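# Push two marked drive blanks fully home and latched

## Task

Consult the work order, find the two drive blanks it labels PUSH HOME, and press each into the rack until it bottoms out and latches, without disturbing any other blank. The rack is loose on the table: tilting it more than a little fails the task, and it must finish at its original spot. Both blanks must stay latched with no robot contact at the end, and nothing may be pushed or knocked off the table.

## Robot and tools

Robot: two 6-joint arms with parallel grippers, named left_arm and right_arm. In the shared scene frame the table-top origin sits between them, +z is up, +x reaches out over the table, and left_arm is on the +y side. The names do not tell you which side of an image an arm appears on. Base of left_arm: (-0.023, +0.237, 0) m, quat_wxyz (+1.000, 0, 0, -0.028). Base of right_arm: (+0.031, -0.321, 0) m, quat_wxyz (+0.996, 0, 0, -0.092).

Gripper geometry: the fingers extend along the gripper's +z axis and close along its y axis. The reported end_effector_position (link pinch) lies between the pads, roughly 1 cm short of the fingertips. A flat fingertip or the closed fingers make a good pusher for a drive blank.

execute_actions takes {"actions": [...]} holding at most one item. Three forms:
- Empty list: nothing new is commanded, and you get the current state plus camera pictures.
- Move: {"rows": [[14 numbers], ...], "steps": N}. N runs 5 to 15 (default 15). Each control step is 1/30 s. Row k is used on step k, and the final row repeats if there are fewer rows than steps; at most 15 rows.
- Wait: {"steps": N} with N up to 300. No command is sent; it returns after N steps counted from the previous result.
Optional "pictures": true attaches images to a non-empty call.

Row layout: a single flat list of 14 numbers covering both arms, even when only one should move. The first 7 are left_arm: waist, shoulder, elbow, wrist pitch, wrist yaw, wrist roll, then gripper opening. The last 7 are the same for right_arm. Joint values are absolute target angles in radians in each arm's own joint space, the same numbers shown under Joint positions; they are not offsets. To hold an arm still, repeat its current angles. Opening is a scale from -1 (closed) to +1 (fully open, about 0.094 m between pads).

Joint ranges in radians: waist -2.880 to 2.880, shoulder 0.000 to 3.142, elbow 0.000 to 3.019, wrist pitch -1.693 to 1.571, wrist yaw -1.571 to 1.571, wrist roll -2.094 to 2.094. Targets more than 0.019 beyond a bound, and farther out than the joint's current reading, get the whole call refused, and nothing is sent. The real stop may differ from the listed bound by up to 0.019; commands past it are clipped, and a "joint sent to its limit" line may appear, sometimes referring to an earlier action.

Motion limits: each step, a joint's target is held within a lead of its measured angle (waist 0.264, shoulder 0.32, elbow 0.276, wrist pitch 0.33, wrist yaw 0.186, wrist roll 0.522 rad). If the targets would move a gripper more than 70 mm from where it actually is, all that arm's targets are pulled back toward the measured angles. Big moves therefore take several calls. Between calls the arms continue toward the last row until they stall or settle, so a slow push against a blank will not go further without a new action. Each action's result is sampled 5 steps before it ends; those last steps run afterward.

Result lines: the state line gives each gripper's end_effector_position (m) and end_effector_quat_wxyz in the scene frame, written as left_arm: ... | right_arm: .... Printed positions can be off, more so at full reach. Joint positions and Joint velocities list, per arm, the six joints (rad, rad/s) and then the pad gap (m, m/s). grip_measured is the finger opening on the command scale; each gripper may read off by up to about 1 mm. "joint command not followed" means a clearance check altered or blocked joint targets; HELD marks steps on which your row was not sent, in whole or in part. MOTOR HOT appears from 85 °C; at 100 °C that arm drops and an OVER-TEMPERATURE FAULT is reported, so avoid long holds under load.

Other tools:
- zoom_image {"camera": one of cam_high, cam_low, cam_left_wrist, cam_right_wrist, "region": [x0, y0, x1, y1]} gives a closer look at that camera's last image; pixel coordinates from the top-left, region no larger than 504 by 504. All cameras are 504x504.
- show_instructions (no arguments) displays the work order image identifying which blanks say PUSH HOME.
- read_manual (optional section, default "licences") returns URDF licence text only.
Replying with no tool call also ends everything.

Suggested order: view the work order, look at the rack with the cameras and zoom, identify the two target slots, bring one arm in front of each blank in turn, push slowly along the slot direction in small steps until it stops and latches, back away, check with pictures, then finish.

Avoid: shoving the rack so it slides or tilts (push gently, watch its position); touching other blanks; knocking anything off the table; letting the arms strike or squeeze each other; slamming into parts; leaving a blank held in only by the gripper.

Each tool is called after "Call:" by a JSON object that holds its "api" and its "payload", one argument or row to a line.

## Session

Call:
{"api": "show_instructions", "payload": {

}}

Call:
{"api": "execute_actions", "payload": {
  "actions": []
}}

Reference images for this scene: work order.

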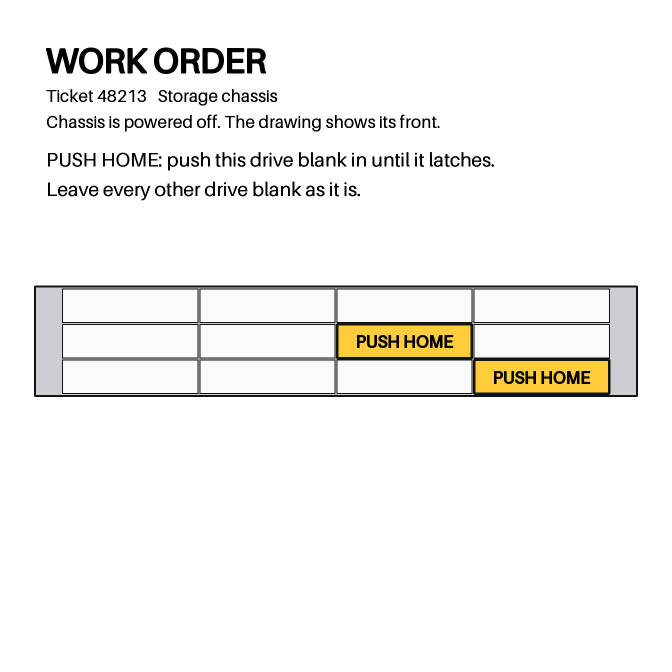

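Scene clock: 0.00 s of 5100.00 s.
left_arm: end_effector_position=(+0.6479, +0.7433, +0.1777) grip_measured=+1.000 end_effector_quat_wxyz=(+0.448, +0.492, +0.737, +0.120) | right_arm: end_effector_position=(+0.8097, -0.3764, +0.2709) grip_measured=+1.000 end_effector_quat_wxyz=(+0.634, +0.133, +0.670, +0.364)
Joint positions: left_arm=[ 0.856  2.411  2.426 -1.032  0.837  1.725  0.094] | right_arm=[ 0.009  1.958  1.402  0.633 -0.5    0.754  0.094]
Joint velocities: left_arm=[-0.024  0.005 -0.002  0.012 -0.066 -0.037  0.   ] | right_arm=[ 0.005  0.005  0.007  0.017  0.022 -0.051  0.   ]

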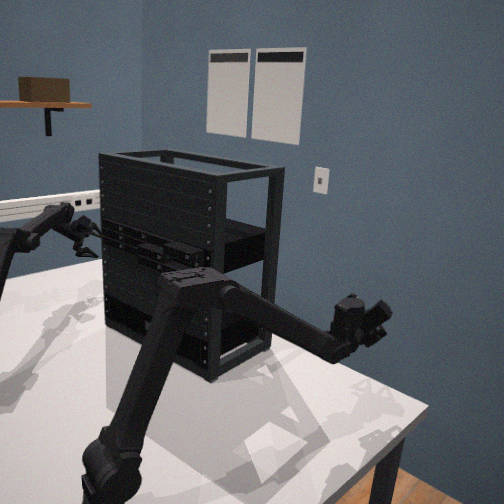

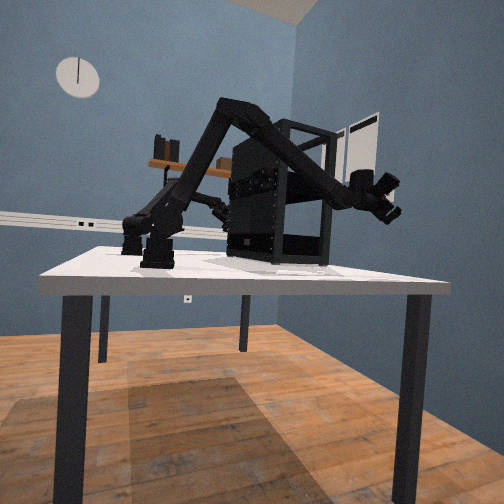

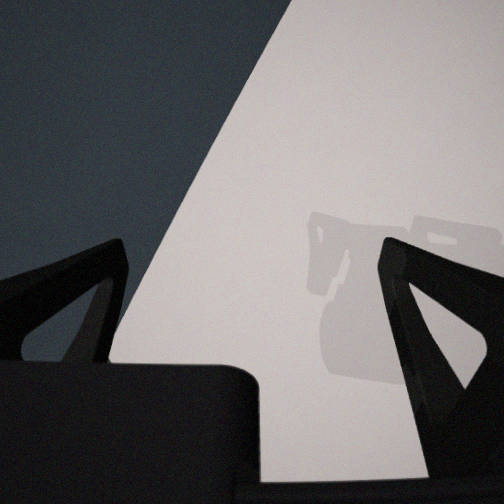

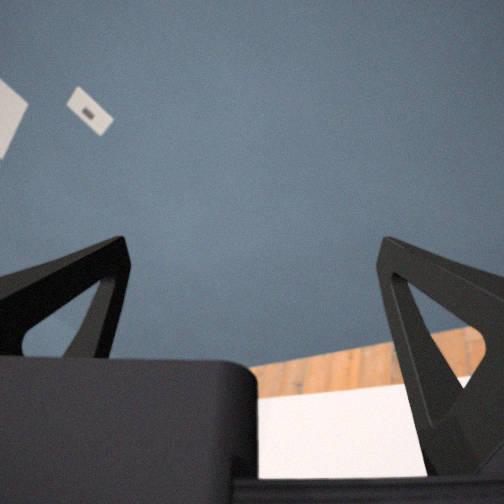

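Call:
{"api": "execute_actions", "payload": {
  "actions": [
    {"rows":[[0.95,0.5,0.6,-0.1,0,0,-1,-0.05,1.375,1.37,0.05,-1.46,0,1]]}
  ]
}}

Call:
{"api": "execute_actions", "payload": {
  "actions": [
    {"steps":45}
  ]
}}

Call:
{"api": "execute_actions", "payload": {
  "actions": [
    {"rows":[[-0.4,0.5,0.6,-0.1,-0.3,0,-1,0.05,1.375,1.37,0.05,-1.46,0,1]]}
  ]
}}

Call:
{"api": "execute_actions", "payload": {
  "actions": [
    {"steps":25}
  ],
  "pictures": true
}}

Scene clock: 0.73 s of 5100.00 s.
left_arm: end_effector_position=(+0.5768, +0.8050, +0.1863) grip_measured=-0.977 end_effector_quat_wxyz=(+0.346, +0.293, +0.859, +0.237) | right_arm: end_effector_position=(+0.7247, -0.3306, +0.3580) grip_measured=+1.000 end_effector_quat_wxyz=(+0.583, -0.074, +0.721, +0.367)
Joint positions: left_arm=[ 0.901  2.143  1.982 -0.63   0.427  1.326  0.001] | right_arm=[-0.018  1.694  1.36   0.257 -0.866  0.401  0.094]
Joint velocities: left_arm=[ 0.19  -1.031 -1.37   1.341 -1.15  -1.253 -0.004] | right_arm=[-0.083 -1.04  -0.012 -0.72  -0.93  -0.799  0.   ]
Steps of this call (steps 1 to 12: nothing new was sent; steps 13 to 22: the first 10 steps of this action). Readings (joint positions):
13: left_arm=[0.857 2.401 2.405 -1.008 0.805 1.696] | right_arm=[0.007 1.950 1.401 0.611 -0.532 0.725]
14: left_arm=[0.857 2.376 2.355 -0.962 0.763 1.655] | right_arm=[0.005 1.934 1.392 0.562 -0.574 0.685]
16: left_arm=[0.864 2.326 2.262 -0.882 0.681 1.575] | right_arm=[-0.001 1.885 1.371 0.474 -0.651 0.607]
20: left_arm=[0.888 2.209 2.076 -0.716 0.514 1.411] | right_arm=[-0.013 1.763 1.360 0.314 -0.797 0.461]
22: the state above

Scene clock: 2.23 s of 5100.00 s.
left_arm: end_effector_position=(+0.1970, +0.5065, +0.4075) grip_measured=-0.979 end_effector_quat_wxyz=(+0.635, -0.300, +0.642, +0.307) | right_arm: end_effector_position=(+0.5466, -0.2641, +0.5131) grip_measured=+1.000 end_effector_quat_wxyz=(+0.585, -0.418, +0.568, +0.401)
Joint positions: left_arm=[ 0.946  0.499  0.596 -0.102  0.003  0.012  0.001] | right_arm=[-0.04   1.376  1.36   0.061 -1.459  0.011  0.094]
Joint velocities: left_arm=[ 0.005 -0.005 -0.007 -0.002 -0.022 -0.066 -0.001] | right_arm=[-0.005  0.005 -0.017  0.002  0.037 -0.066  0.   ]
Kept back: nothing.
Steps of this call (steps 1 to 5: the last 5 steps of your previous action; steps 6 to 45: the robot went on to your last target). Readings (joint positions):
1: left_arm=[0.908 2.108 1.934 -0.587 0.383 1.283] | right_arm=[-0.019 1.659 1.360 0.235 -0.899 0.375]
2: left_arm=[0.915 2.072 1.887 -0.543 0.338 1.239] | right_arm=[-0.021 1.623 1.360 0.215 -0.936 0.349]
4: left_arm=[0.927 1.997 1.790 -0.453 0.248 1.151] | right_arm=[-0.024 1.551 1.360 0.174 -1.026 0.291]
8: left_arm=[0.941 1.832 1.596 -0.289 0.083 0.967] | right_arm=[-0.034 1.408 1.360 0.092 -1.346 0.150]
45: the state above

Scene clock: 2.57 s of 5100.00 s.
left_arm: end_effector_position=(+0.3134, +0.3098, +0.4075) grip_measured=-0.979 end_effector_quat_wxyz=(+0.693, -0.126, +0.697, +0.132) | right_arm: end_effector_position=(+0.5381, -0.2115, +0.5131) grip_measured=+1.000 end_effector_quat_wxyz=(+0.564, -0.447, +0.546, +0.430)
Joint positions: left_arm=[ 0.124  0.499  0.596 -0.102 -0.299  0.009  0.001] | right_arm=[ 0.063  1.376  1.36   0.061 -1.459  0.011  0.094]
Joint velocities: left_arm=[-2.838 -0.005  0.007 -0.007 -0.066 -0.066  0.001] | right_arm=[-0.005  0.005 -0.012 -0.007  0.051  0.037  0.   ]
Steps of this call (steps 1 to 10: the first 10 steps of this action). Readings (joint positions):
1: left_arm=[0.923 0.499 0.596 -0.102 -0.084 0.011] | right_arm=[-0.035 1.376 1.360 0.061 -1.459 0.011]
2: left_arm=[0.861 0.499 0.596 -0.102 -0.190 0.010] | right_arm=[-0.028 1.376 1.360 0.061 -1.459 0.011]
4: left_arm=[0.689 0.499 0.596 -0.102 -0.283 0.009] | right_arm=[0.004 1.376 1.360 0.061 -1.459 0.011]
8: left_arm=[0.313 0.499 0.596 -0.102 -0.299 0.009] | right_arm=[0.058 1.376 1.360 0.061 -1.459 0.011]
10: the state above

Scene clock: 3.40 s of 5100.00 s.
left_arm: end_effector_position=(+0.3042, +0.1296, +0.4075) grip_measured=-0.979 end_effector_quat_wxyz=(+0.704, +0.062, +0.706, -0.054) | right_arm: end_effector_position=(+0.5384, -0.2133, +0.5131) grip_measured=+1.000 end_effector_quat_wxyz=(+0.564, -0.446, +0.547, +0.429)
Joint positions: left_arm=[-0.407  0.499  0.596 -0.102 -0.298  0.009  0.001] | right_arm=[ 0.06   1.376  1.36   0.061 -1.459  0.011  0.094]
Joint velocities: left_arm=[-0.015 -0.005  0.007 -0.002 -0.051  0.007 -0.   ] | right_arm=[-0.005 -0.005  0.007  0.002 -0.022 -0.066  0.   ]
Kept back: nothing.
Steps of this call (steps 1 to 5: the last 5 steps of your previous action; steps 6 to 25: the robot went on to your last target). Readings (joint positions):
1: left_arm=[0.029 0.499 0.596 -0.102 -0.299 0.009] | right_arm=[0.062 1.376 1.360 0.061 -1.459 0.011]
2: left_arm=[-0.066 0.499 0.596 -0.102 -0.299 0.009] | right_arm=[0.062 1.376 1.360 0.061 -1.459 0.011]
4: left_arm=[-0.255 0.499 0.596 -0.102 -0.299 0.009] | right_arm=[0.060 1.376 1.360 0.061 -1.459 0.011]
8: left_arm=[-0.431 0.499 0.596 -0.102 -0.294 0.009] | right_arm=[0.060 1.376 1.360 0.061 -1.459 0.011]
25: the state above

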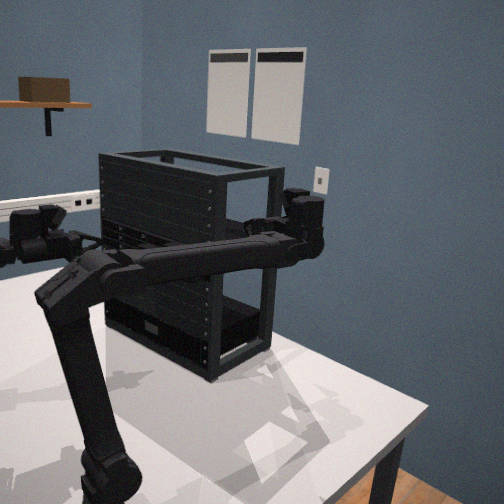

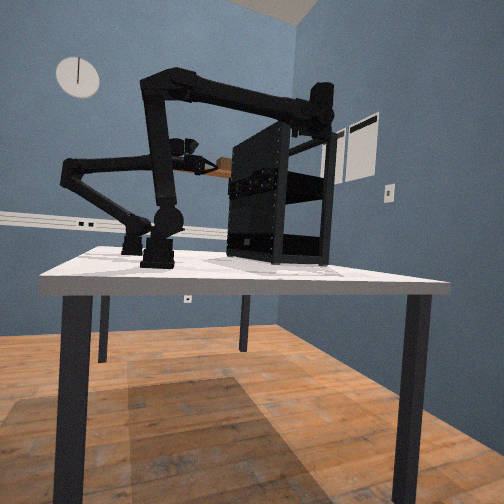

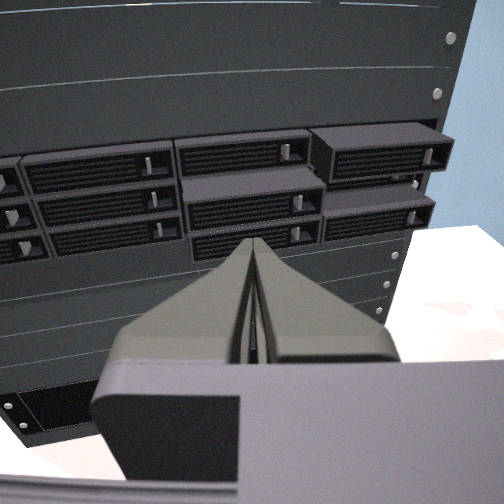

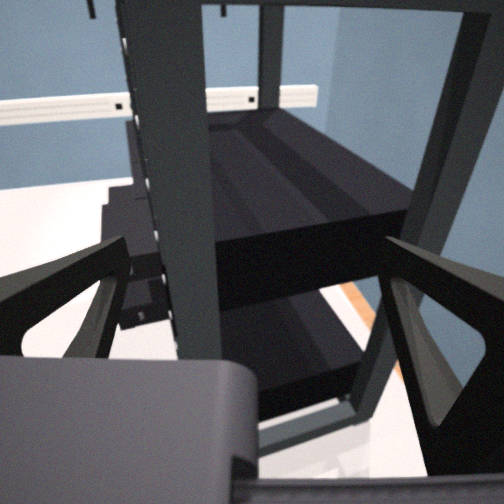

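Call:
{"api": "execute_actions", "payload": {
  "actions": [
    {"rows":[[-0.2,0.75,0.85,-0.49,0,0,-1,0.12,1.43,1.43,0.05,-1.43,0,1]],"steps":10}
  ]
}}

Call:
{"api": "execute_actions", "payload": {
  "actions": [
    {"rows":[[-0.2,0.92,0.97,-0.49,0,0,-1,0.22,1.43,1.43,0.05,-1.43,0,1]]}
  ]
}}

Call:
{"api": "execute_actions", "payload": {
  "actions": [
    {"steps":12}
  ],
  "pictures": true
}}

Scene clock: 4.00 s of 5100.00 s.
left_arm: end_effector_position=(+0.3566, +0.1346, +0.3813) grip_measured=-0.979 end_effector_quat_wxyz=(+0.572, +0.109, +0.810, -0.069) | right_arm: end_effector_position=(+0.5496, -0.1959, +0.5128) grip_measured=+1.000 end_effector_quat_wxyz=(+0.562, -0.448, +0.544, +0.433)
Joint positions: left_arm=[-0.211  0.716  0.804 -0.431 -0.013  0.008  0.001] | right_arm=[ 0.098  1.405  1.388  0.061 -1.433  0.01   0.094]
Joint velocities: left_arm=[ 0.747  1.245  0.725 -0.584  0.154  0.081 -0.   ] | right_arm=[0.308 0.151 0.046 0.002 0.081 0.051 0.   ]
Steps of this call (steps 1 to 13: the robot went on to your last target; steps 14 to 18: the first 5 steps of this action). Readings (joint positions):
14: left_arm=[-0.390 0.512 0.616 -0.152 -0.222 0.008] | right_arm=[0.063 1.378 1.361 0.061 -1.450 0.011]
15: left_arm=[-0.344 0.550 0.666 -0.263 -0.120 0.008] | right_arm=[0.068 1.383 1.369 0.061 -1.440 0.010]
17: left_arm=[-0.244 0.667 0.772 -0.404 -0.021 0.008] | right_arm=[0.087 1.399 1.384 0.061 -1.433 0.010]
18: the state above

Scene clock: 4.50 s of 5100.00 s.
left_arm: end_effector_position=(+0.4123, +0.1269, +0.3587) grip_measured=-0.979 end_effector_quat_wxyz=(+0.510, +0.109, +0.851, -0.060) | right_arm: end_effector_position=(+0.5335, -0.1254, +0.5054) grip_measured=+1.000 end_effector_quat_wxyz=(-0.527, +0.481, -0.516, -0.474)
Joint positions: left_arm=[-0.191  0.93   0.931 -0.493 -0.002  0.008  0.001] | right_arm=[ 0.236  1.42   1.388  0.061 -1.432  0.01   0.094]
Joint velocities: left_arm=[-0.005 -0.005 -0.007 -0.017  0.022 -0.081  0.   ] | right_arm=[-0.005 -0.015 -0.002 -0.012  0.007  0.022  0.   ]
Steps of this call (steps 1 to 5: the last 5 steps of your previous action; steps 6 to 15: the first 10 steps of this action). Readings (joint positions):
6: left_arm=[-0.190 0.786 0.829 -0.488 -0.002 0.008] | right_arm=[0.128 1.420 1.388 0.061 -1.432 0.010]
7: left_arm=[-0.191 0.805 0.850 -0.492 -0.002 0.008] | right_arm=[0.136 1.420 1.388 0.061 -1.432 0.010]
9: left_arm=[-0.191 0.866 0.902 -0.492 -0.002 0.008] | right_arm=[0.168 1.420 1.388 0.061 -1.432 0.010]
13: left_arm=[-0.191 0.926 0.931 -0.492 -0.002 0.008] | right_arm=[0.228 1.420 1.388 0.061 -1.432 0.010]
15: the state above

Scene clock: 4.90 s of 5100.00 s.
left_arm: end_effector_position=(+0.4120, +0.1270, +0.3592) grip_measured=-0.979 end_effector_quat_wxyz=(+0.511, +0.109, +0.851, -0.060) | right_arm: end_effector_position=(+0.5348, -0.1289, +0.5054) grip_measured=+1.000 end_effector_quat_wxyz=(-0.529, +0.479, -0.518, -0.472)
Joint positions: left_arm=[-0.191  0.929  0.931 -0.493 -0.002  0.008  0.001] | right_arm=[ 0.229  1.42   1.388  0.061 -1.432  0.01   0.094]
Joint velocities: left_arm=[-0.005 -0.005 -0.022 -0.002 -0.022 -0.022 -0.001] | right_arm=[ 0.005  0.005 -0.007  0.002 -0.125  0.007  0.   ]
Kept back: nothing.
Steps of this call (steps 1 to 5: the last 5 steps of your previous action; steps 6 to 12: the robot went on to your last target). Readings (joint positions):
1: left_arm=[-0.191 0.929 0.931 -0.493 -0.002 0.008] | right_arm=[0.235 1.420 1.388 0.061 -1.432 0.010]
2: left_arm=[-0.191 0.929 0.931 -0.493 -0.002 0.008] | right_arm=[0.234 1.420 1.388 0.061 -1.432 0.010]
4: left_arm=[-0.191 0.929 0.931 -0.493 -0.002 0.008] | right_arm=[0.231 1.420 1.388 0.061 -1.432 0.010]
8: left_arm=[-0.191 0.929 0.931 -0.493 -0.002 0.008] | right_arm=[0.229 1.420 1.388 0.061 -1.432 0.010]
12: the state above

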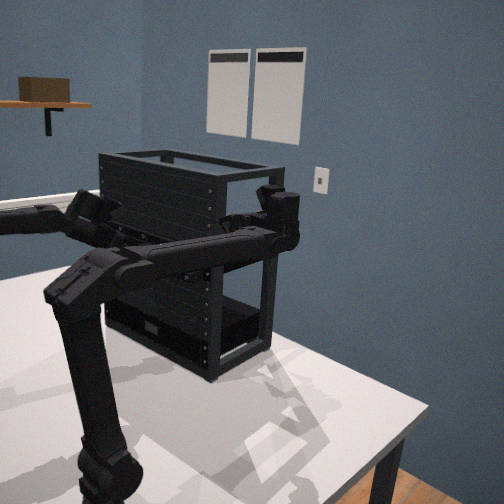

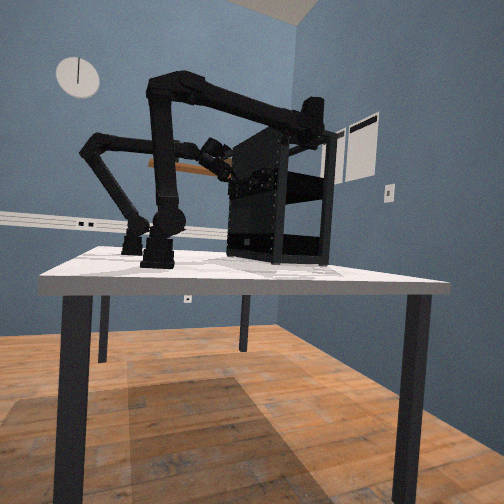

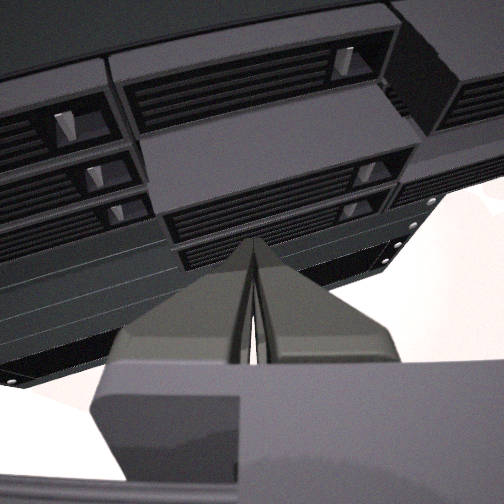

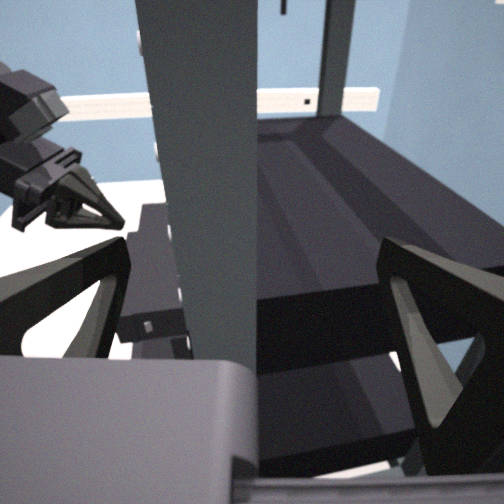

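Call:
{"api": "execute_actions", "payload": {
  "actions": [
    {"rows":[[-0.2,0.97,1.0,-0.47,0,0,-1,0.27,1.43,1.43,0.05,-1.4,0,1],[-0.2,0.97,1.0,-0.47,0,0,-1,0.27,1.43,1.43,0.05,-1.4,0,1],[-0.2,0.97,1.0,-0.47,0,0,-1,0.3,1.43,1.43,0.05,-1.4,0,1],[-0.2,0.995,1.0,-0.47,0,0,-1,0.34,1.43,1.43,0.05,-1.37,0,0.6]]}
  ]
}}

Call:
{"api": "execute_actions", "payload": {
  "actions": [
    {"steps":10}
  ],
  "pictures": true
}}

Scene clock: 5.53 s of 5100.00 s.
left_arm: end_effector_position=(+0.4275, +0.1231, +0.3419) grip_measured=-0.979 end_effector_quat_wxyz=(+0.493, +0.110, +0.861, -0.058) | right_arm: end_effector_position=(+0.5180, -0.0695, +0.5056) grip_measured=+0.602 end_effector_quat_wxyz=(-0.514, +0.495, -0.502, -0.489)
Joint positions: left_arm=[-0.191  0.99   0.944 -0.487 -0.002  0.008  0.001] | right_arm=[ 0.35   1.42   1.388  0.061 -1.374  0.01   0.075]
Joint velocities: left_arm=[ 0.005  0.044 -0.002 -0.002  0.037  0.051 -0.001] | right_arm=[ 0.239  0.005  0.012  0.017 -0.037  0.066  0.   ]
Steps of this call (steps 1 to 9: the robot went on to your last target; steps 10 to 19: the first 10 steps of this action). Readings (joint positions):
10: left_arm=[-0.191 0.931 0.931 -0.493 -0.002 0.008] | right_arm=[0.231 1.420 1.388 0.061 -1.420 0.010]
11: left_arm=[-0.191 0.934 0.934 -0.492 -0.002 0.008] | right_arm=[0.234 1.420 1.388 0.061 -1.409 0.010]
13: left_arm=[-0.191 0.948 0.939 -0.490 -0.002 0.008] | right_arm=[0.252 1.420 1.388 0.061 -1.390 0.010]
17: left_arm=[-0.191 0.981 0.944 -0.487 -0.002 0.008] | right_arm=[0.324 1.420 1.388 0.061 -1.374 0.010]
19: the state above

Scene clock: 5.87 s of 5100.00 s.
left_arm: end_effector_position=(+0.4277, +0.1230, +0.3414) grip_measured=-0.979 end_effector_quat_wxyz=(+0.492, +0.110, +0.862, -0.058) | right_arm: end_effector_position=(+0.5182, -0.0701, +0.5056) grip_measured=+0.602 end_effector_quat_wxyz=(-0.514, +0.495, -0.502, -0.488)
Joint positions: left_arm=[-0.191  0.991  0.944 -0.487 -0.002  0.008  0.001] | right_arm=[ 0.349  1.42   1.388  0.061 -1.374  0.01   0.075]
Joint velocities: left_arm=[-0.015  0.005 -0.027  0.007  0.037  0.007 -0.   ] | right_arm=[-0.015 -0.005 -0.007  0.007 -0.051 -0.007 -0.   ]
Kept back: nothing.
Steps of this call (steps 1 to 5: the last 5 steps of your previous action; steps 6 to 10: the robot went on to your last target). Readings (joint positions):
1: left_arm=[-0.191 0.991 0.944 -0.487 -0.002 0.008] | right_arm=[0.356 1.420 1.388 0.061 -1.374 0.010]
2: left_arm=[-0.191 0.991 0.944 -0.487 -0.002 0.008] | right_arm=[0.358 1.420 1.388 0.061 -1.374 0.010]
4: left_arm=[-0.191 0.991 0.944 -0.487 -0.002 0.008] | right_arm=[0.356 1.420 1.388 0.061 -1.374 0.010]
8: left_arm=[-0.191 0.991 0.944 -0.487 -0.002 0.008] | right_arm=[0.350 1.420 1.388 0.061 -1.374 0.010]
10: the state above

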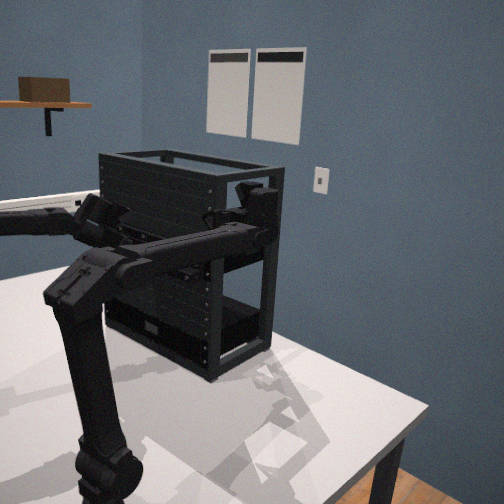

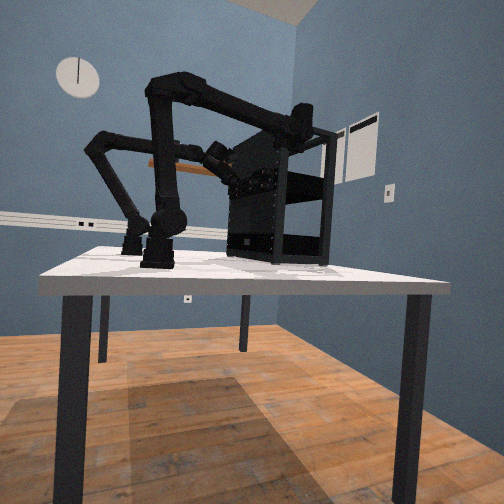

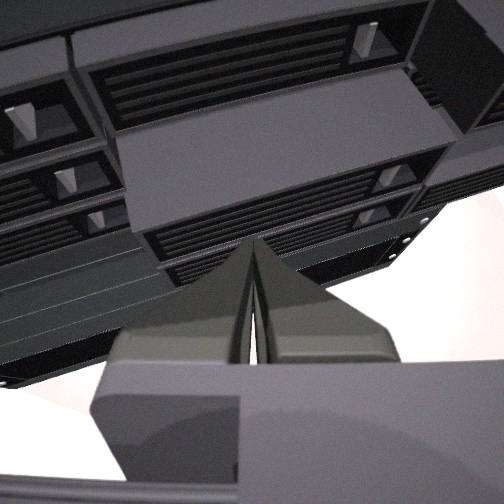

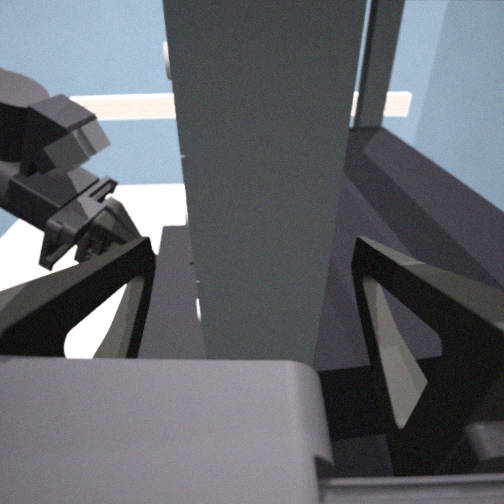

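Call:
{"api": "execute_actions", "payload": {
  "actions": [
    {"rows":[[-0.2,0.995,1.022,-0.47,0,0,-1,0.34,1.43,1.43,0.05,-1.36,0,0.1]],"steps":10}
  ]
}}

Call:
{"api": "execute_actions", "payload": {
  "actions": [
    {"rows":[[-0.2,1.045,1.05,-0.455,0,0,-1,0.34,1.43,1.43,0.05,-1.36,0,-0.14]]}
  ],
  "pictures": true
}}

Scene clock: 6.20 s of 5100.00 s.
left_arm: end_effector_position=(+0.4288, +0.1220, +0.3466) grip_measured=-0.979 end_effector_quat_wxyz=(+0.496, +0.110, +0.859, -0.060) | right_arm: end_effector_position=(+0.5200, -0.0701, +0.5057) grip_measured=+0.103 end_effector_quat_wxyz=(-0.517, +0.492, -0.505, -0.486)
Joint positions: left_arm=[-0.192  0.991  0.953 -0.487 -0.     0.008  0.001] | right_arm=[ 0.349  1.42   1.388  0.061 -1.363  0.01   0.052]
Joint velocities: left_arm=[-0.024 -0.005  0.002 -0.002 -0.037 -0.022 -0.   ] | right_arm=[-0.024 -0.005 -0.007 -0.007  0.022 -0.022 -0.003]
Steps of this call (steps 1 to 5: the robot went on to your last target; steps 6 to 10: the first 5 steps of this action). Readings (joint positions):
6: left_arm=[-0.191 0.991 0.946 -0.487 -0.002 0.008] | right_arm=[0.349 1.420 1.388 0.061 -1.369 0.010]
7: left_arm=[-0.191 0.991 0.947 -0.487 -0.002 0.008] | right_arm=[0.349 1.420 1.388 0.061 -1.365 0.010]
9: left_arm=[-0.191 0.991 0.952 -0.487 -0.001 0.008] | right_arm=[0.349 1.420 1.388 0.061 -1.364 0.010]
10: the state above

Scene clock: 6.70 s of 5100.00 s.
left_arm: end_effector_position=(+0.4366, +0.1194, +0.3484) grip_measured=-0.979 end_effector_quat_wxyz=(+0.494, +0.111, +0.860, -0.060) | right_arm: end_effector_position=(+0.5195, -0.0701, +0.5055) grip_measured=-0.084 end_effector_quat_wxyz=(-0.516, +0.493, -0.504, -0.486)
Joint positions: left_arm=[-0.193  1.016  0.975 -0.487  0.     0.008  0.001] | right_arm=[ 0.349  1.421  1.388  0.061 -1.367  0.008  0.043]
Joint velocities: left_arm=[-0.005 -0.005 -0.027  0.007  0.007 -0.007 -0.   ] | right_arm=[-0.005  0.015 -0.017 -0.017 -0.066 -0.022 -0.   ]
Steps of this call (steps 1 to 5: the last 5 steps of your previous action; steps 6 to 15: the first 10 steps of this action). Readings (joint positions):
6: left_arm=[-0.192 0.994 0.955 -0.487 -0.000 0.008] | right_arm=[0.349 1.420 1.388 0.061 -1.363 0.010]
7: left_arm=[-0.192 0.999 0.960 -0.487 -0.000 0.008] | right_arm=[0.349 1.420 1.388 0.061 -1.366 0.009]
9: left_arm=[-0.192 1.012 0.971 -0.487 -0.000 0.008] | right_arm=[0.349 1.421 1.388 0.061 -1.367 0.008]
13: left_arm=[-0.193 1.016 0.975 -0.487 0.000 0.008] | right_arm=[0.349 1.421 1.388 0.061 -1.367 0.008]
15: the state above

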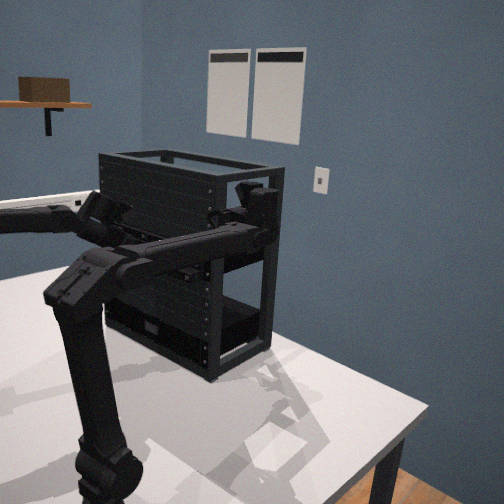

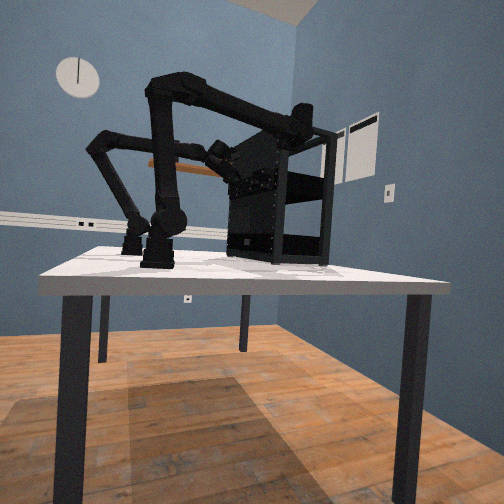

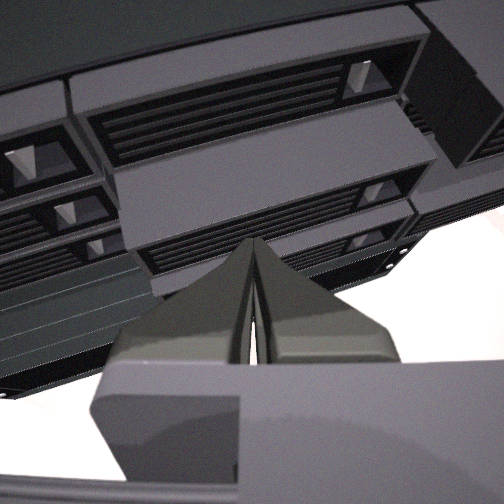

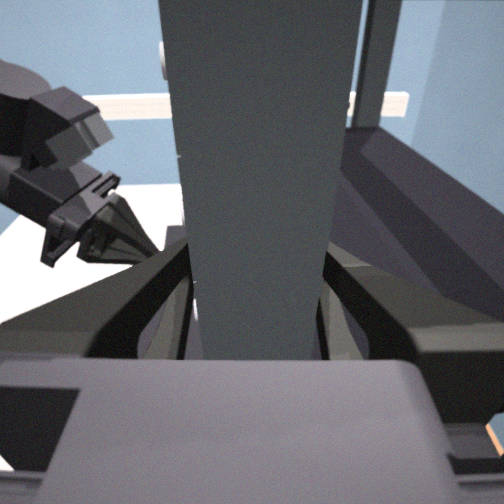

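Only the target moves, but the tip is low on it; bias upward.

Call:
{"api": "execute_actions", "payload": {
  "actions": [
    {"rows":[[-0.19,1.08,1.11,-0.445,0,0,-1,0.34,1.43,1.43,0.05,-1.37,0,-0.13]]}
  ]
}}

Call:
{"api": "execute_actions", "payload": {
  "actions": [
    {"rows":[[-0.18,1.13,1.15,-0.435,0,0,-1,0.34,1.43,1.43,0.05,-1.37,0,-0.13]]}
  ],
  "pictures": true
}}

Scene clock: 7.93 s of 5100.00 s.
left_arm: end_effector_position=(+0.4553, +0.1143, +0.3617) grip_measured=-0.979 end_effector_quat_wxyz=(+0.500, +0.111, +0.857, -0.061) | right_arm: end_effector_position=(+0.5193, -0.0701, +0.5055) grip_measured=-0.084 end_effector_quat_wxyz=(-0.516, +0.494, -0.503, -0.487)
Joint positions: left_arm=[-0.193  1.065  1.034 -0.485  0.002  0.008  0.001] | right_arm=[ 0.349  1.421  1.388  0.061 -1.368  0.008  0.043]
Joint velocities: left_arm=[-0.015 -0.024 -0.012 -0.002  0.007  0.051 -0.   ] | right_arm=[ 0.005 -0.024 -0.012 -0.007 -0.081 -0.007  0.001]
Steps of this call (steps 1 to 5: the last 5 steps of your previous action; steps 6 to 15: the robot went on to your last target; steps 16 to 27: nothing new was sent; steps 28 to 37: the first 10 steps of this action). Readings (joint positions):
28: left_arm=[-0.193 1.018 0.979 -0.487 0.001 0.008] | right_arm=[0.349 1.421 1.388 0.061 -1.368 0.008]
29: left_arm=[-0.193 1.026 0.989 -0.487 0.002 0.008] | right_arm=[0.349 1.421 1.388 0.061 -1.368 0.008]
31: left_arm=[-0.193 1.048 1.016 -0.487 0.002 0.008] | right_arm=[0.349 1.421 1.388 0.061 -1.368 0.008]
35: left_arm=[-0.193 1.065 1.034 -0.485 0.002 0.008] | right_arm=[0.349 1.421 1.388 0.061 -1.368 0.008]
37: the state above

Scene clock: 8.43 s of 5100.00 s.
left_arm: end_effector_position=(+0.4658, +0.1115, +0.3651) grip_measured=-0.979 end_effector_quat_wxyz=(+0.499, +0.111, +0.857, -0.062) | right_arm: end_effector_position=(+0.5193, -0.0701, +0.5057) grip_measured=-0.084 end_effector_quat_wxyz=(-0.516, +0.494, -0.503, -0.487)
Joint positions: left_arm=[-0.193  1.095  1.064 -0.486  0.003  0.008  0.001] | right_arm=[ 0.349  1.421  1.389  0.061 -1.369  0.008  0.043]
Joint velocities: left_arm=[-0.005  0.005  0.002 -0.007  0.007 -0.007 -0.   ] | right_arm=[ 0.005  0.005 -0.002 -0.002 -0.066  0.007  0.001]
Steps of this call (steps 1 to 5: the last 5 steps of your previous action; steps 6 to 15: the first 10 steps of this action). Readings (joint positions):
6: left_arm=[-0.193 1.068 1.037 -0.485 0.002 0.008] | right_arm=[0.349 1.421 1.388 0.061 -1.368 0.008]
7: left_arm=[-0.193 1.074 1.045 -0.485 0.002 0.008] | right_arm=[0.349 1.421 1.388 0.061 -1.368 0.008]
9: left_arm=[-0.193 1.094 1.063 -0.483 0.002 0.008] | right_arm=[0.349 1.421 1.388 0.061 -1.368 0.008]
13: left_arm=[-0.193 1.095 1.064 -0.486 0.003 0.008] | right_arm=[0.349 1.421 1.389 0.061 -1.369 0.008]
15: the state above

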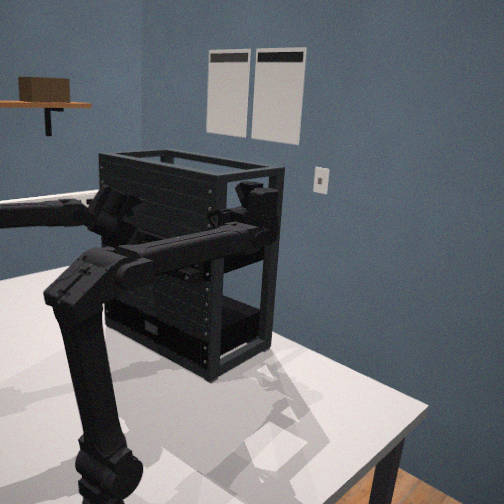

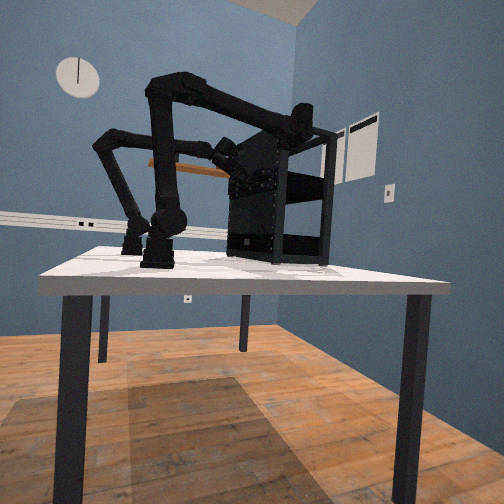

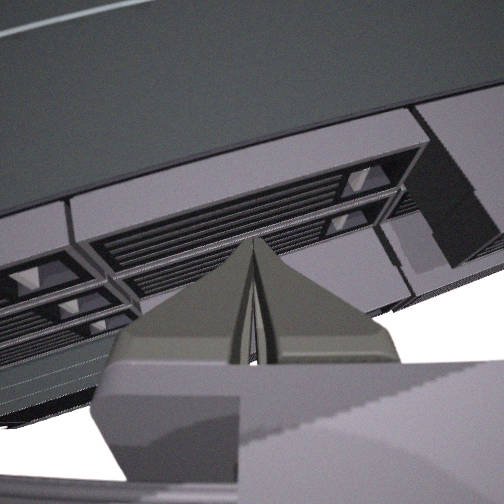

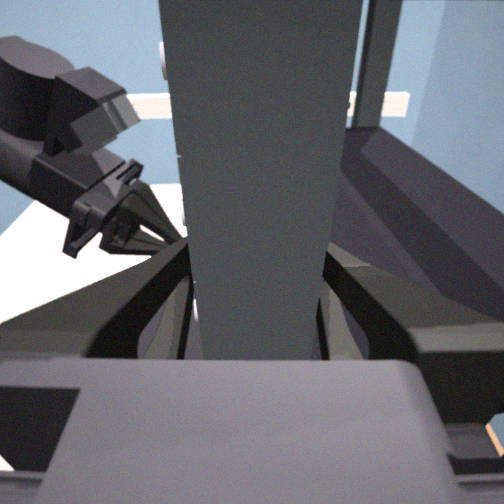

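Looks nearly flush, tip at the top edge. Slide it down and press.

Call:
{"api": "execute_actions", "payload": {
  "actions": [
    {"rows":[[-0.18,1.155,1.09,-0.45,0,0,-1,0.34,1.43,1.43,0.05,-1.38,0,-0.13]]}
  ]
}}

Call:
{"api": "execute_actions", "payload": {
  "actions": [
    {"rows":[[-0.17,1.2,1.15,-0.42,0,0,-1,0.34,1.43,1.43,0.05,-1.39,0,-0.13]]}
  ],
  "pictures": true
}}

Scene clock: 8.93 s of 5100.00 s.
left_arm: end_effector_position=(+0.4659, +0.1115, +0.3642) grip_measured=-0.979 end_effector_quat_wxyz=(+0.498, +0.112, +0.858, -0.061) | right_arm: end_effector_position=(+0.5192, -0.0700, +0.5057) grip_measured=-0.084 end_effector_quat_wxyz=(-0.515, +0.494, -0.503, -0.487)
Joint positions: left_arm=[-0.193  1.096  1.064 -0.487  0.003  0.008  0.001] | right_arm=[ 0.349  1.422  1.389  0.061 -1.371  0.008  0.043]
Joint velocities: left_arm=[ 0.005 -0.005  0.017 -0.007  0.022 -0.022 -0.   ] | right_arm=[-0.015 -0.005  0.012 -0.012  0.066 -0.007  0.001]
Steps of this call (steps 1 to 5: the last 5 steps of your previous action; steps 6 to 15: the first 10 steps of this action). Readings (joint positions):
6: left_arm=[-0.193 1.095 1.064 -0.487 0.003 0.008] | right_arm=[0.349 1.421 1.389 0.061 -1.370 0.008]
7: left_arm=[-0.193 1.096 1.064 -0.487 0.003 0.008] | right_arm=[0.349 1.422 1.389 0.061 -1.370 0.008]
9: left_arm=[-0.193 1.096 1.064 -0.487 0.003 0.008] | right_arm=[0.349 1.422 1.389 0.061 -1.371 0.008]
13: left_arm=[-0.193 1.096 1.064 -0.487 0.003 0.008] | right_arm=[0.349 1.422 1.389 0.061 -1.371 0.008]
15: the state above

Scene clock: 9.43 s of 5100.00 s.
left_arm: end_effector_position=(+0.4670, +0.1115, +0.3637) grip_measured=-0.979 end_effector_quat_wxyz=(+0.497, +0.112, +0.858, -0.062) | right_arm: end_effector_position=(+0.5190, -0.0699, +0.5056) grip_measured=-0.084 end_effector_quat_wxyz=(-0.514, +0.495, -0.502, -0.488)
Joint positions: left_arm=[-0.192  1.099  1.066 -0.487  0.006  0.008  0.001] | right_arm=[ 0.349  1.423  1.39   0.061 -1.374  0.008  0.043]
Joint velocities: left_arm=[ 0.005  0.005  0.002  0.002  0.007 -0.037  0.   ] | right_arm=[-0.005  0.005 -0.002  0.002 -0.051 -0.066 -0.   ]
Steps of this call (steps 1 to 5: the last 5 steps of your previous action; steps 6 to 15: the first 10 steps of this action). Readings (joint positions):
6: left_arm=[-0.192 1.098 1.065 -0.487 0.003 0.008] | right_arm=[0.349 1.422 1.390 0.061 -1.372 0.008]
7: left_arm=[-0.192 1.099 1.066 -0.487 0.005 0.008] | right_arm=[0.349 1.422 1.390 0.061 -1.373 0.008]
9: left_arm=[-0.192 1.099 1.066 -0.487 0.006 0.008] | right_arm=[0.349 1.423 1.390 0.061 -1.374 0.008]
13: left_arm=[-0.192 1.099 1.066 -0.487 0.006 0.008] | right_arm=[0.349 1.423 1.390 0.061 -1.374 0.008]
15: the state above

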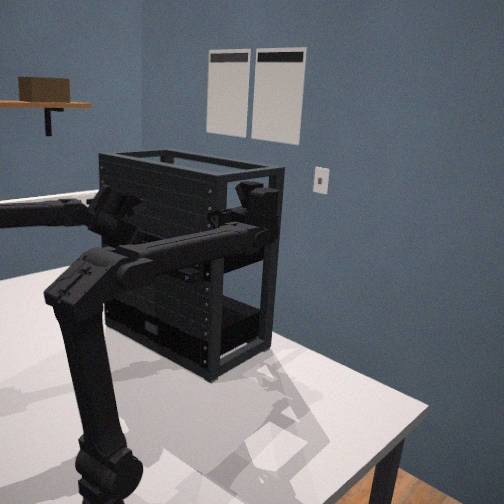

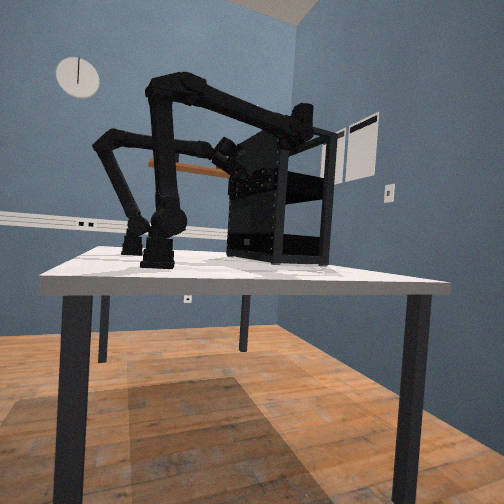

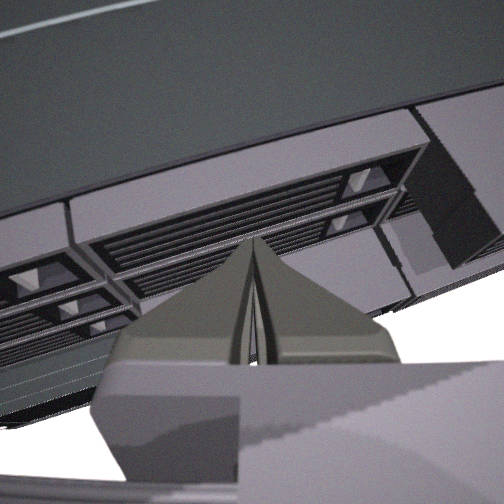

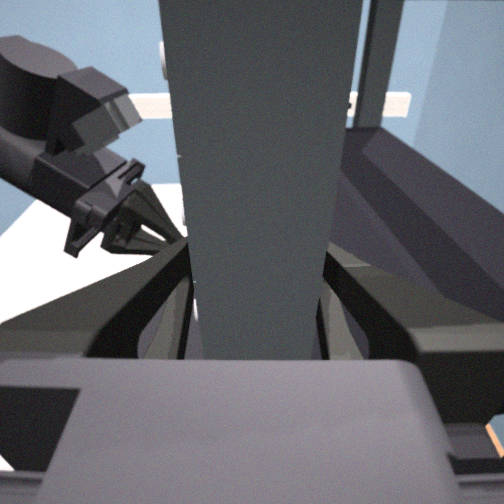

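Call:
{"api": "execute_actions", "payload": {
  "actions": [
    {"rows":[[-0.19,1.07,1.04,-0.48,0,0,-1,0.34,1.43,1.43,0.05,-1.37,0,-0.13]]}
  ]
}}

Call:
{"api": "execute_actions", "payload": {
  "actions": [
    {"rows":[[-0.18,1.14,1.12,-0.44,0,0,-1,0.34,1.43,1.43,0.05,-1.38,0,-0.13]]}
  ]
}}

Call:
{"api": "execute_actions", "payload": {
  "actions": [
    {"rows":[[-0.17,1.19,1.15,-0.42,0,0,-1,0.34,1.43,1.43,0.05,-1.39,0,-0.13]]}
  ],
  "pictures": true
}}

Scene clock: 9.97 s of 5100.00 s.
left_arm: end_effector_position=(+0.4582, +0.1143, +0.3582) grip_measured=-0.979 end_effector_quat_wxyz=(+0.494, +0.111, +0.860, -0.060) | right_arm: end_effector_position=(+0.5193, -0.0699, +0.5056) grip_measured=-0.084 end_effector_quat_wxyz=(-0.515, +0.495, -0.502, -0.488)
Joint positions: left_arm=[-0.192  1.077  1.04  -0.491  0.002  0.008  0.001] | right_arm=[ 0.349  1.423  1.39   0.061 -1.372  0.008  0.043]
Joint velocities: left_arm=[-0.005  0.005 -0.002 -0.007 -0.037  0.007  0.   ] | right_arm=[-0.005 -0.015 -0.017 -0.002  0.022  0.022  0.001]
Steps of this call (steps 1 to 5: the last 5 steps of your previous action; step 6: the robot went on to your last target; steps 7 to 16: the first 10 steps of this action). Readings (joint positions):
7: left_arm=[-0.192 1.092 1.062 -0.491 0.006 0.008] | right_arm=[0.349 1.423 1.390 0.061 -1.372 0.008]
8: left_arm=[-0.192 1.086 1.056 -0.491 0.005 0.008] | right_arm=[0.349 1.423 1.390 0.061 -1.372 0.008]
10: left_arm=[-0.192 1.077 1.046 -0.491 0.003 0.008] | right_arm=[0.349 1.423 1.390 0.061 -1.372 0.008]
14: left_arm=[-0.192 1.077 1.040 -0.491 0.002 0.008] | right_arm=[0.349 1.423 1.390 0.061 -1.372 0.008]
16: the state above

Scene clock: 10.47 s of 5100.00 s.
left_arm: end_effector_position=(+0.4659, +0.1122, +0.3593) grip_measured=-0.979 end_effector_quat_wxyz=(+0.497, +0.111, +0.858, -0.062) | right_arm: end_effector_position=(+0.5193, -0.0699, +0.5054) grip_measured=-0.084 end_effector_quat_wxyz=(-0.515, +0.495, -0.502, -0.488)
Joint positions: left_arm=[-0.191  1.096  1.052 -0.477  0.005  0.008  0.001] | right_arm=[ 0.349  1.423  1.39   0.061 -1.374  0.008  0.043]
Joint velocities: left_arm=[-0.015 -0.005 -0.002  0.017 -0.022  0.081 -0.   ] | right_arm=[-0.015 -0.005 -0.002  0.002  0.037  0.007 -0.001]
Steps of this call (steps 1 to 5: the last 5 steps of your previous action; steps 6 to 15: the first 10 steps of this action). Readings (joint positions):
6: left_arm=[-0.191 1.080 1.041 -0.487 0.002 0.008] | right_arm=[0.349 1.423 1.390 0.061 -1.373 0.008]
7: left_arm=[-0.191 1.087 1.046 -0.479 0.002 0.008] | right_arm=[0.349 1.423 1.390 0.061 -1.374 0.008]
9: left_arm=[-0.191 1.096 1.052 -0.477 0.004 0.008] | right_arm=[0.349 1.423 1.390 0.061 -1.373 0.008]
13: left_arm=[-0.191 1.096 1.052 -0.477 0.005 0.008] | right_arm=[0.349 1.423 1.390 0.061 -1.374 0.008]
15: the state above

Scene clock: 10.97 s of 5100.00 s.
left_arm: end_effector_position=(+0.4667, +0.1121, +0.3591) grip_measured=-0.979 end_effector_quat_wxyz=(+0.496, +0.111, +0.859, -0.062) | right_arm: end_effector_position=(+0.5192, -0.0699, +0.5054) grip_measured=-0.084 end_effector_quat_wxyz=(-0.514, +0.495, -0.502, -0.488)
Joint positions: left_arm=[-0.19   1.099  1.055 -0.479  0.006  0.008  0.001] | right_arm=[ 0.349  1.423  1.39   0.061 -1.374  0.008  0.043]
Joint velocities: left_arm=[-0.015  0.005  0.002  0.007 -0.007  0.037  0.001] | right_arm=[-0.005 -0.015 -0.012 -0.002  0.081  0.007  0.001]
Steps of this call (steps 1 to 5: the last 5 steps of your previous action; steps 6 to 15: the first 10 steps of this action). Readings (joint positions):
6: left_arm=[-0.190 1.098 1.054 -0.477 0.005 0.008] | right_arm=[0.349 1.423 1.390 0.061 -1.374 0.008]
7: left_arm=[-0.190 1.099 1.055 -0.478 0.006 0.008] | right_arm=[0.349 1.423 1.390 0.061 -1.374 0.008]
9: left_arm=[-0.190 1.099 1.055 -0.479 0.006 0.008] | right_arm=[0.349 1.423 1.390 0.061 -1.374 0.008]
13: left_arm=[-0.190 1.099 1.055 -0.479 0.006 0.008] | right_arm=[0.349 1.423 1.390 0.061 -1.374 0.008]
15: the state above

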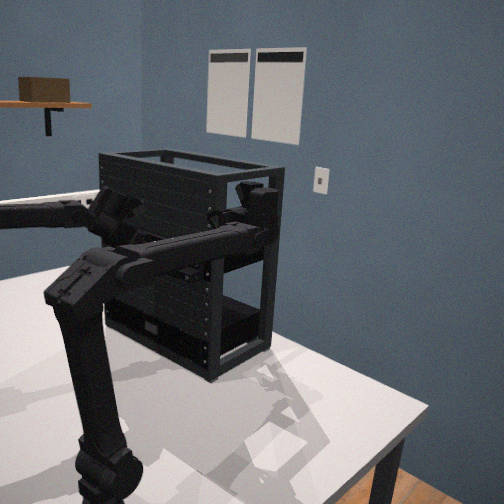

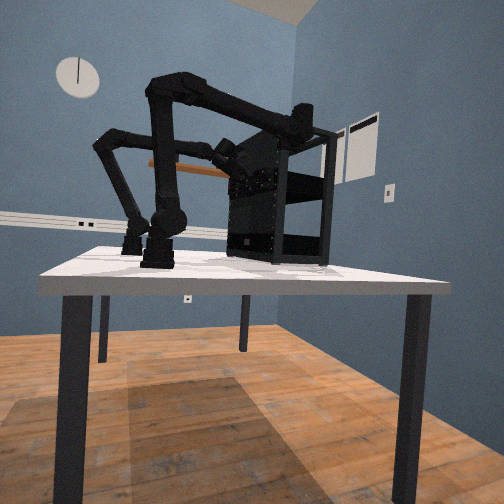

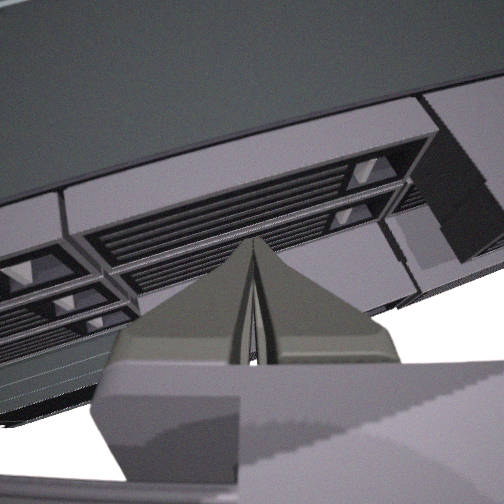

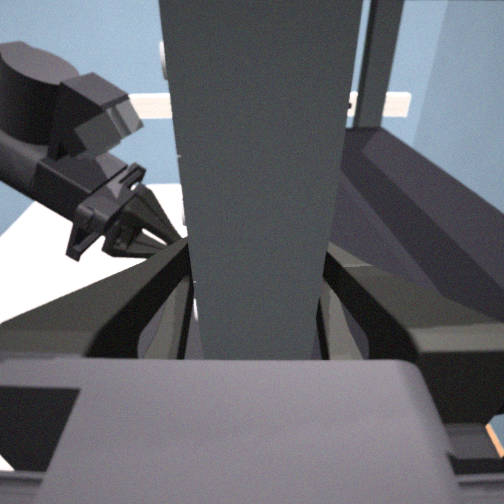

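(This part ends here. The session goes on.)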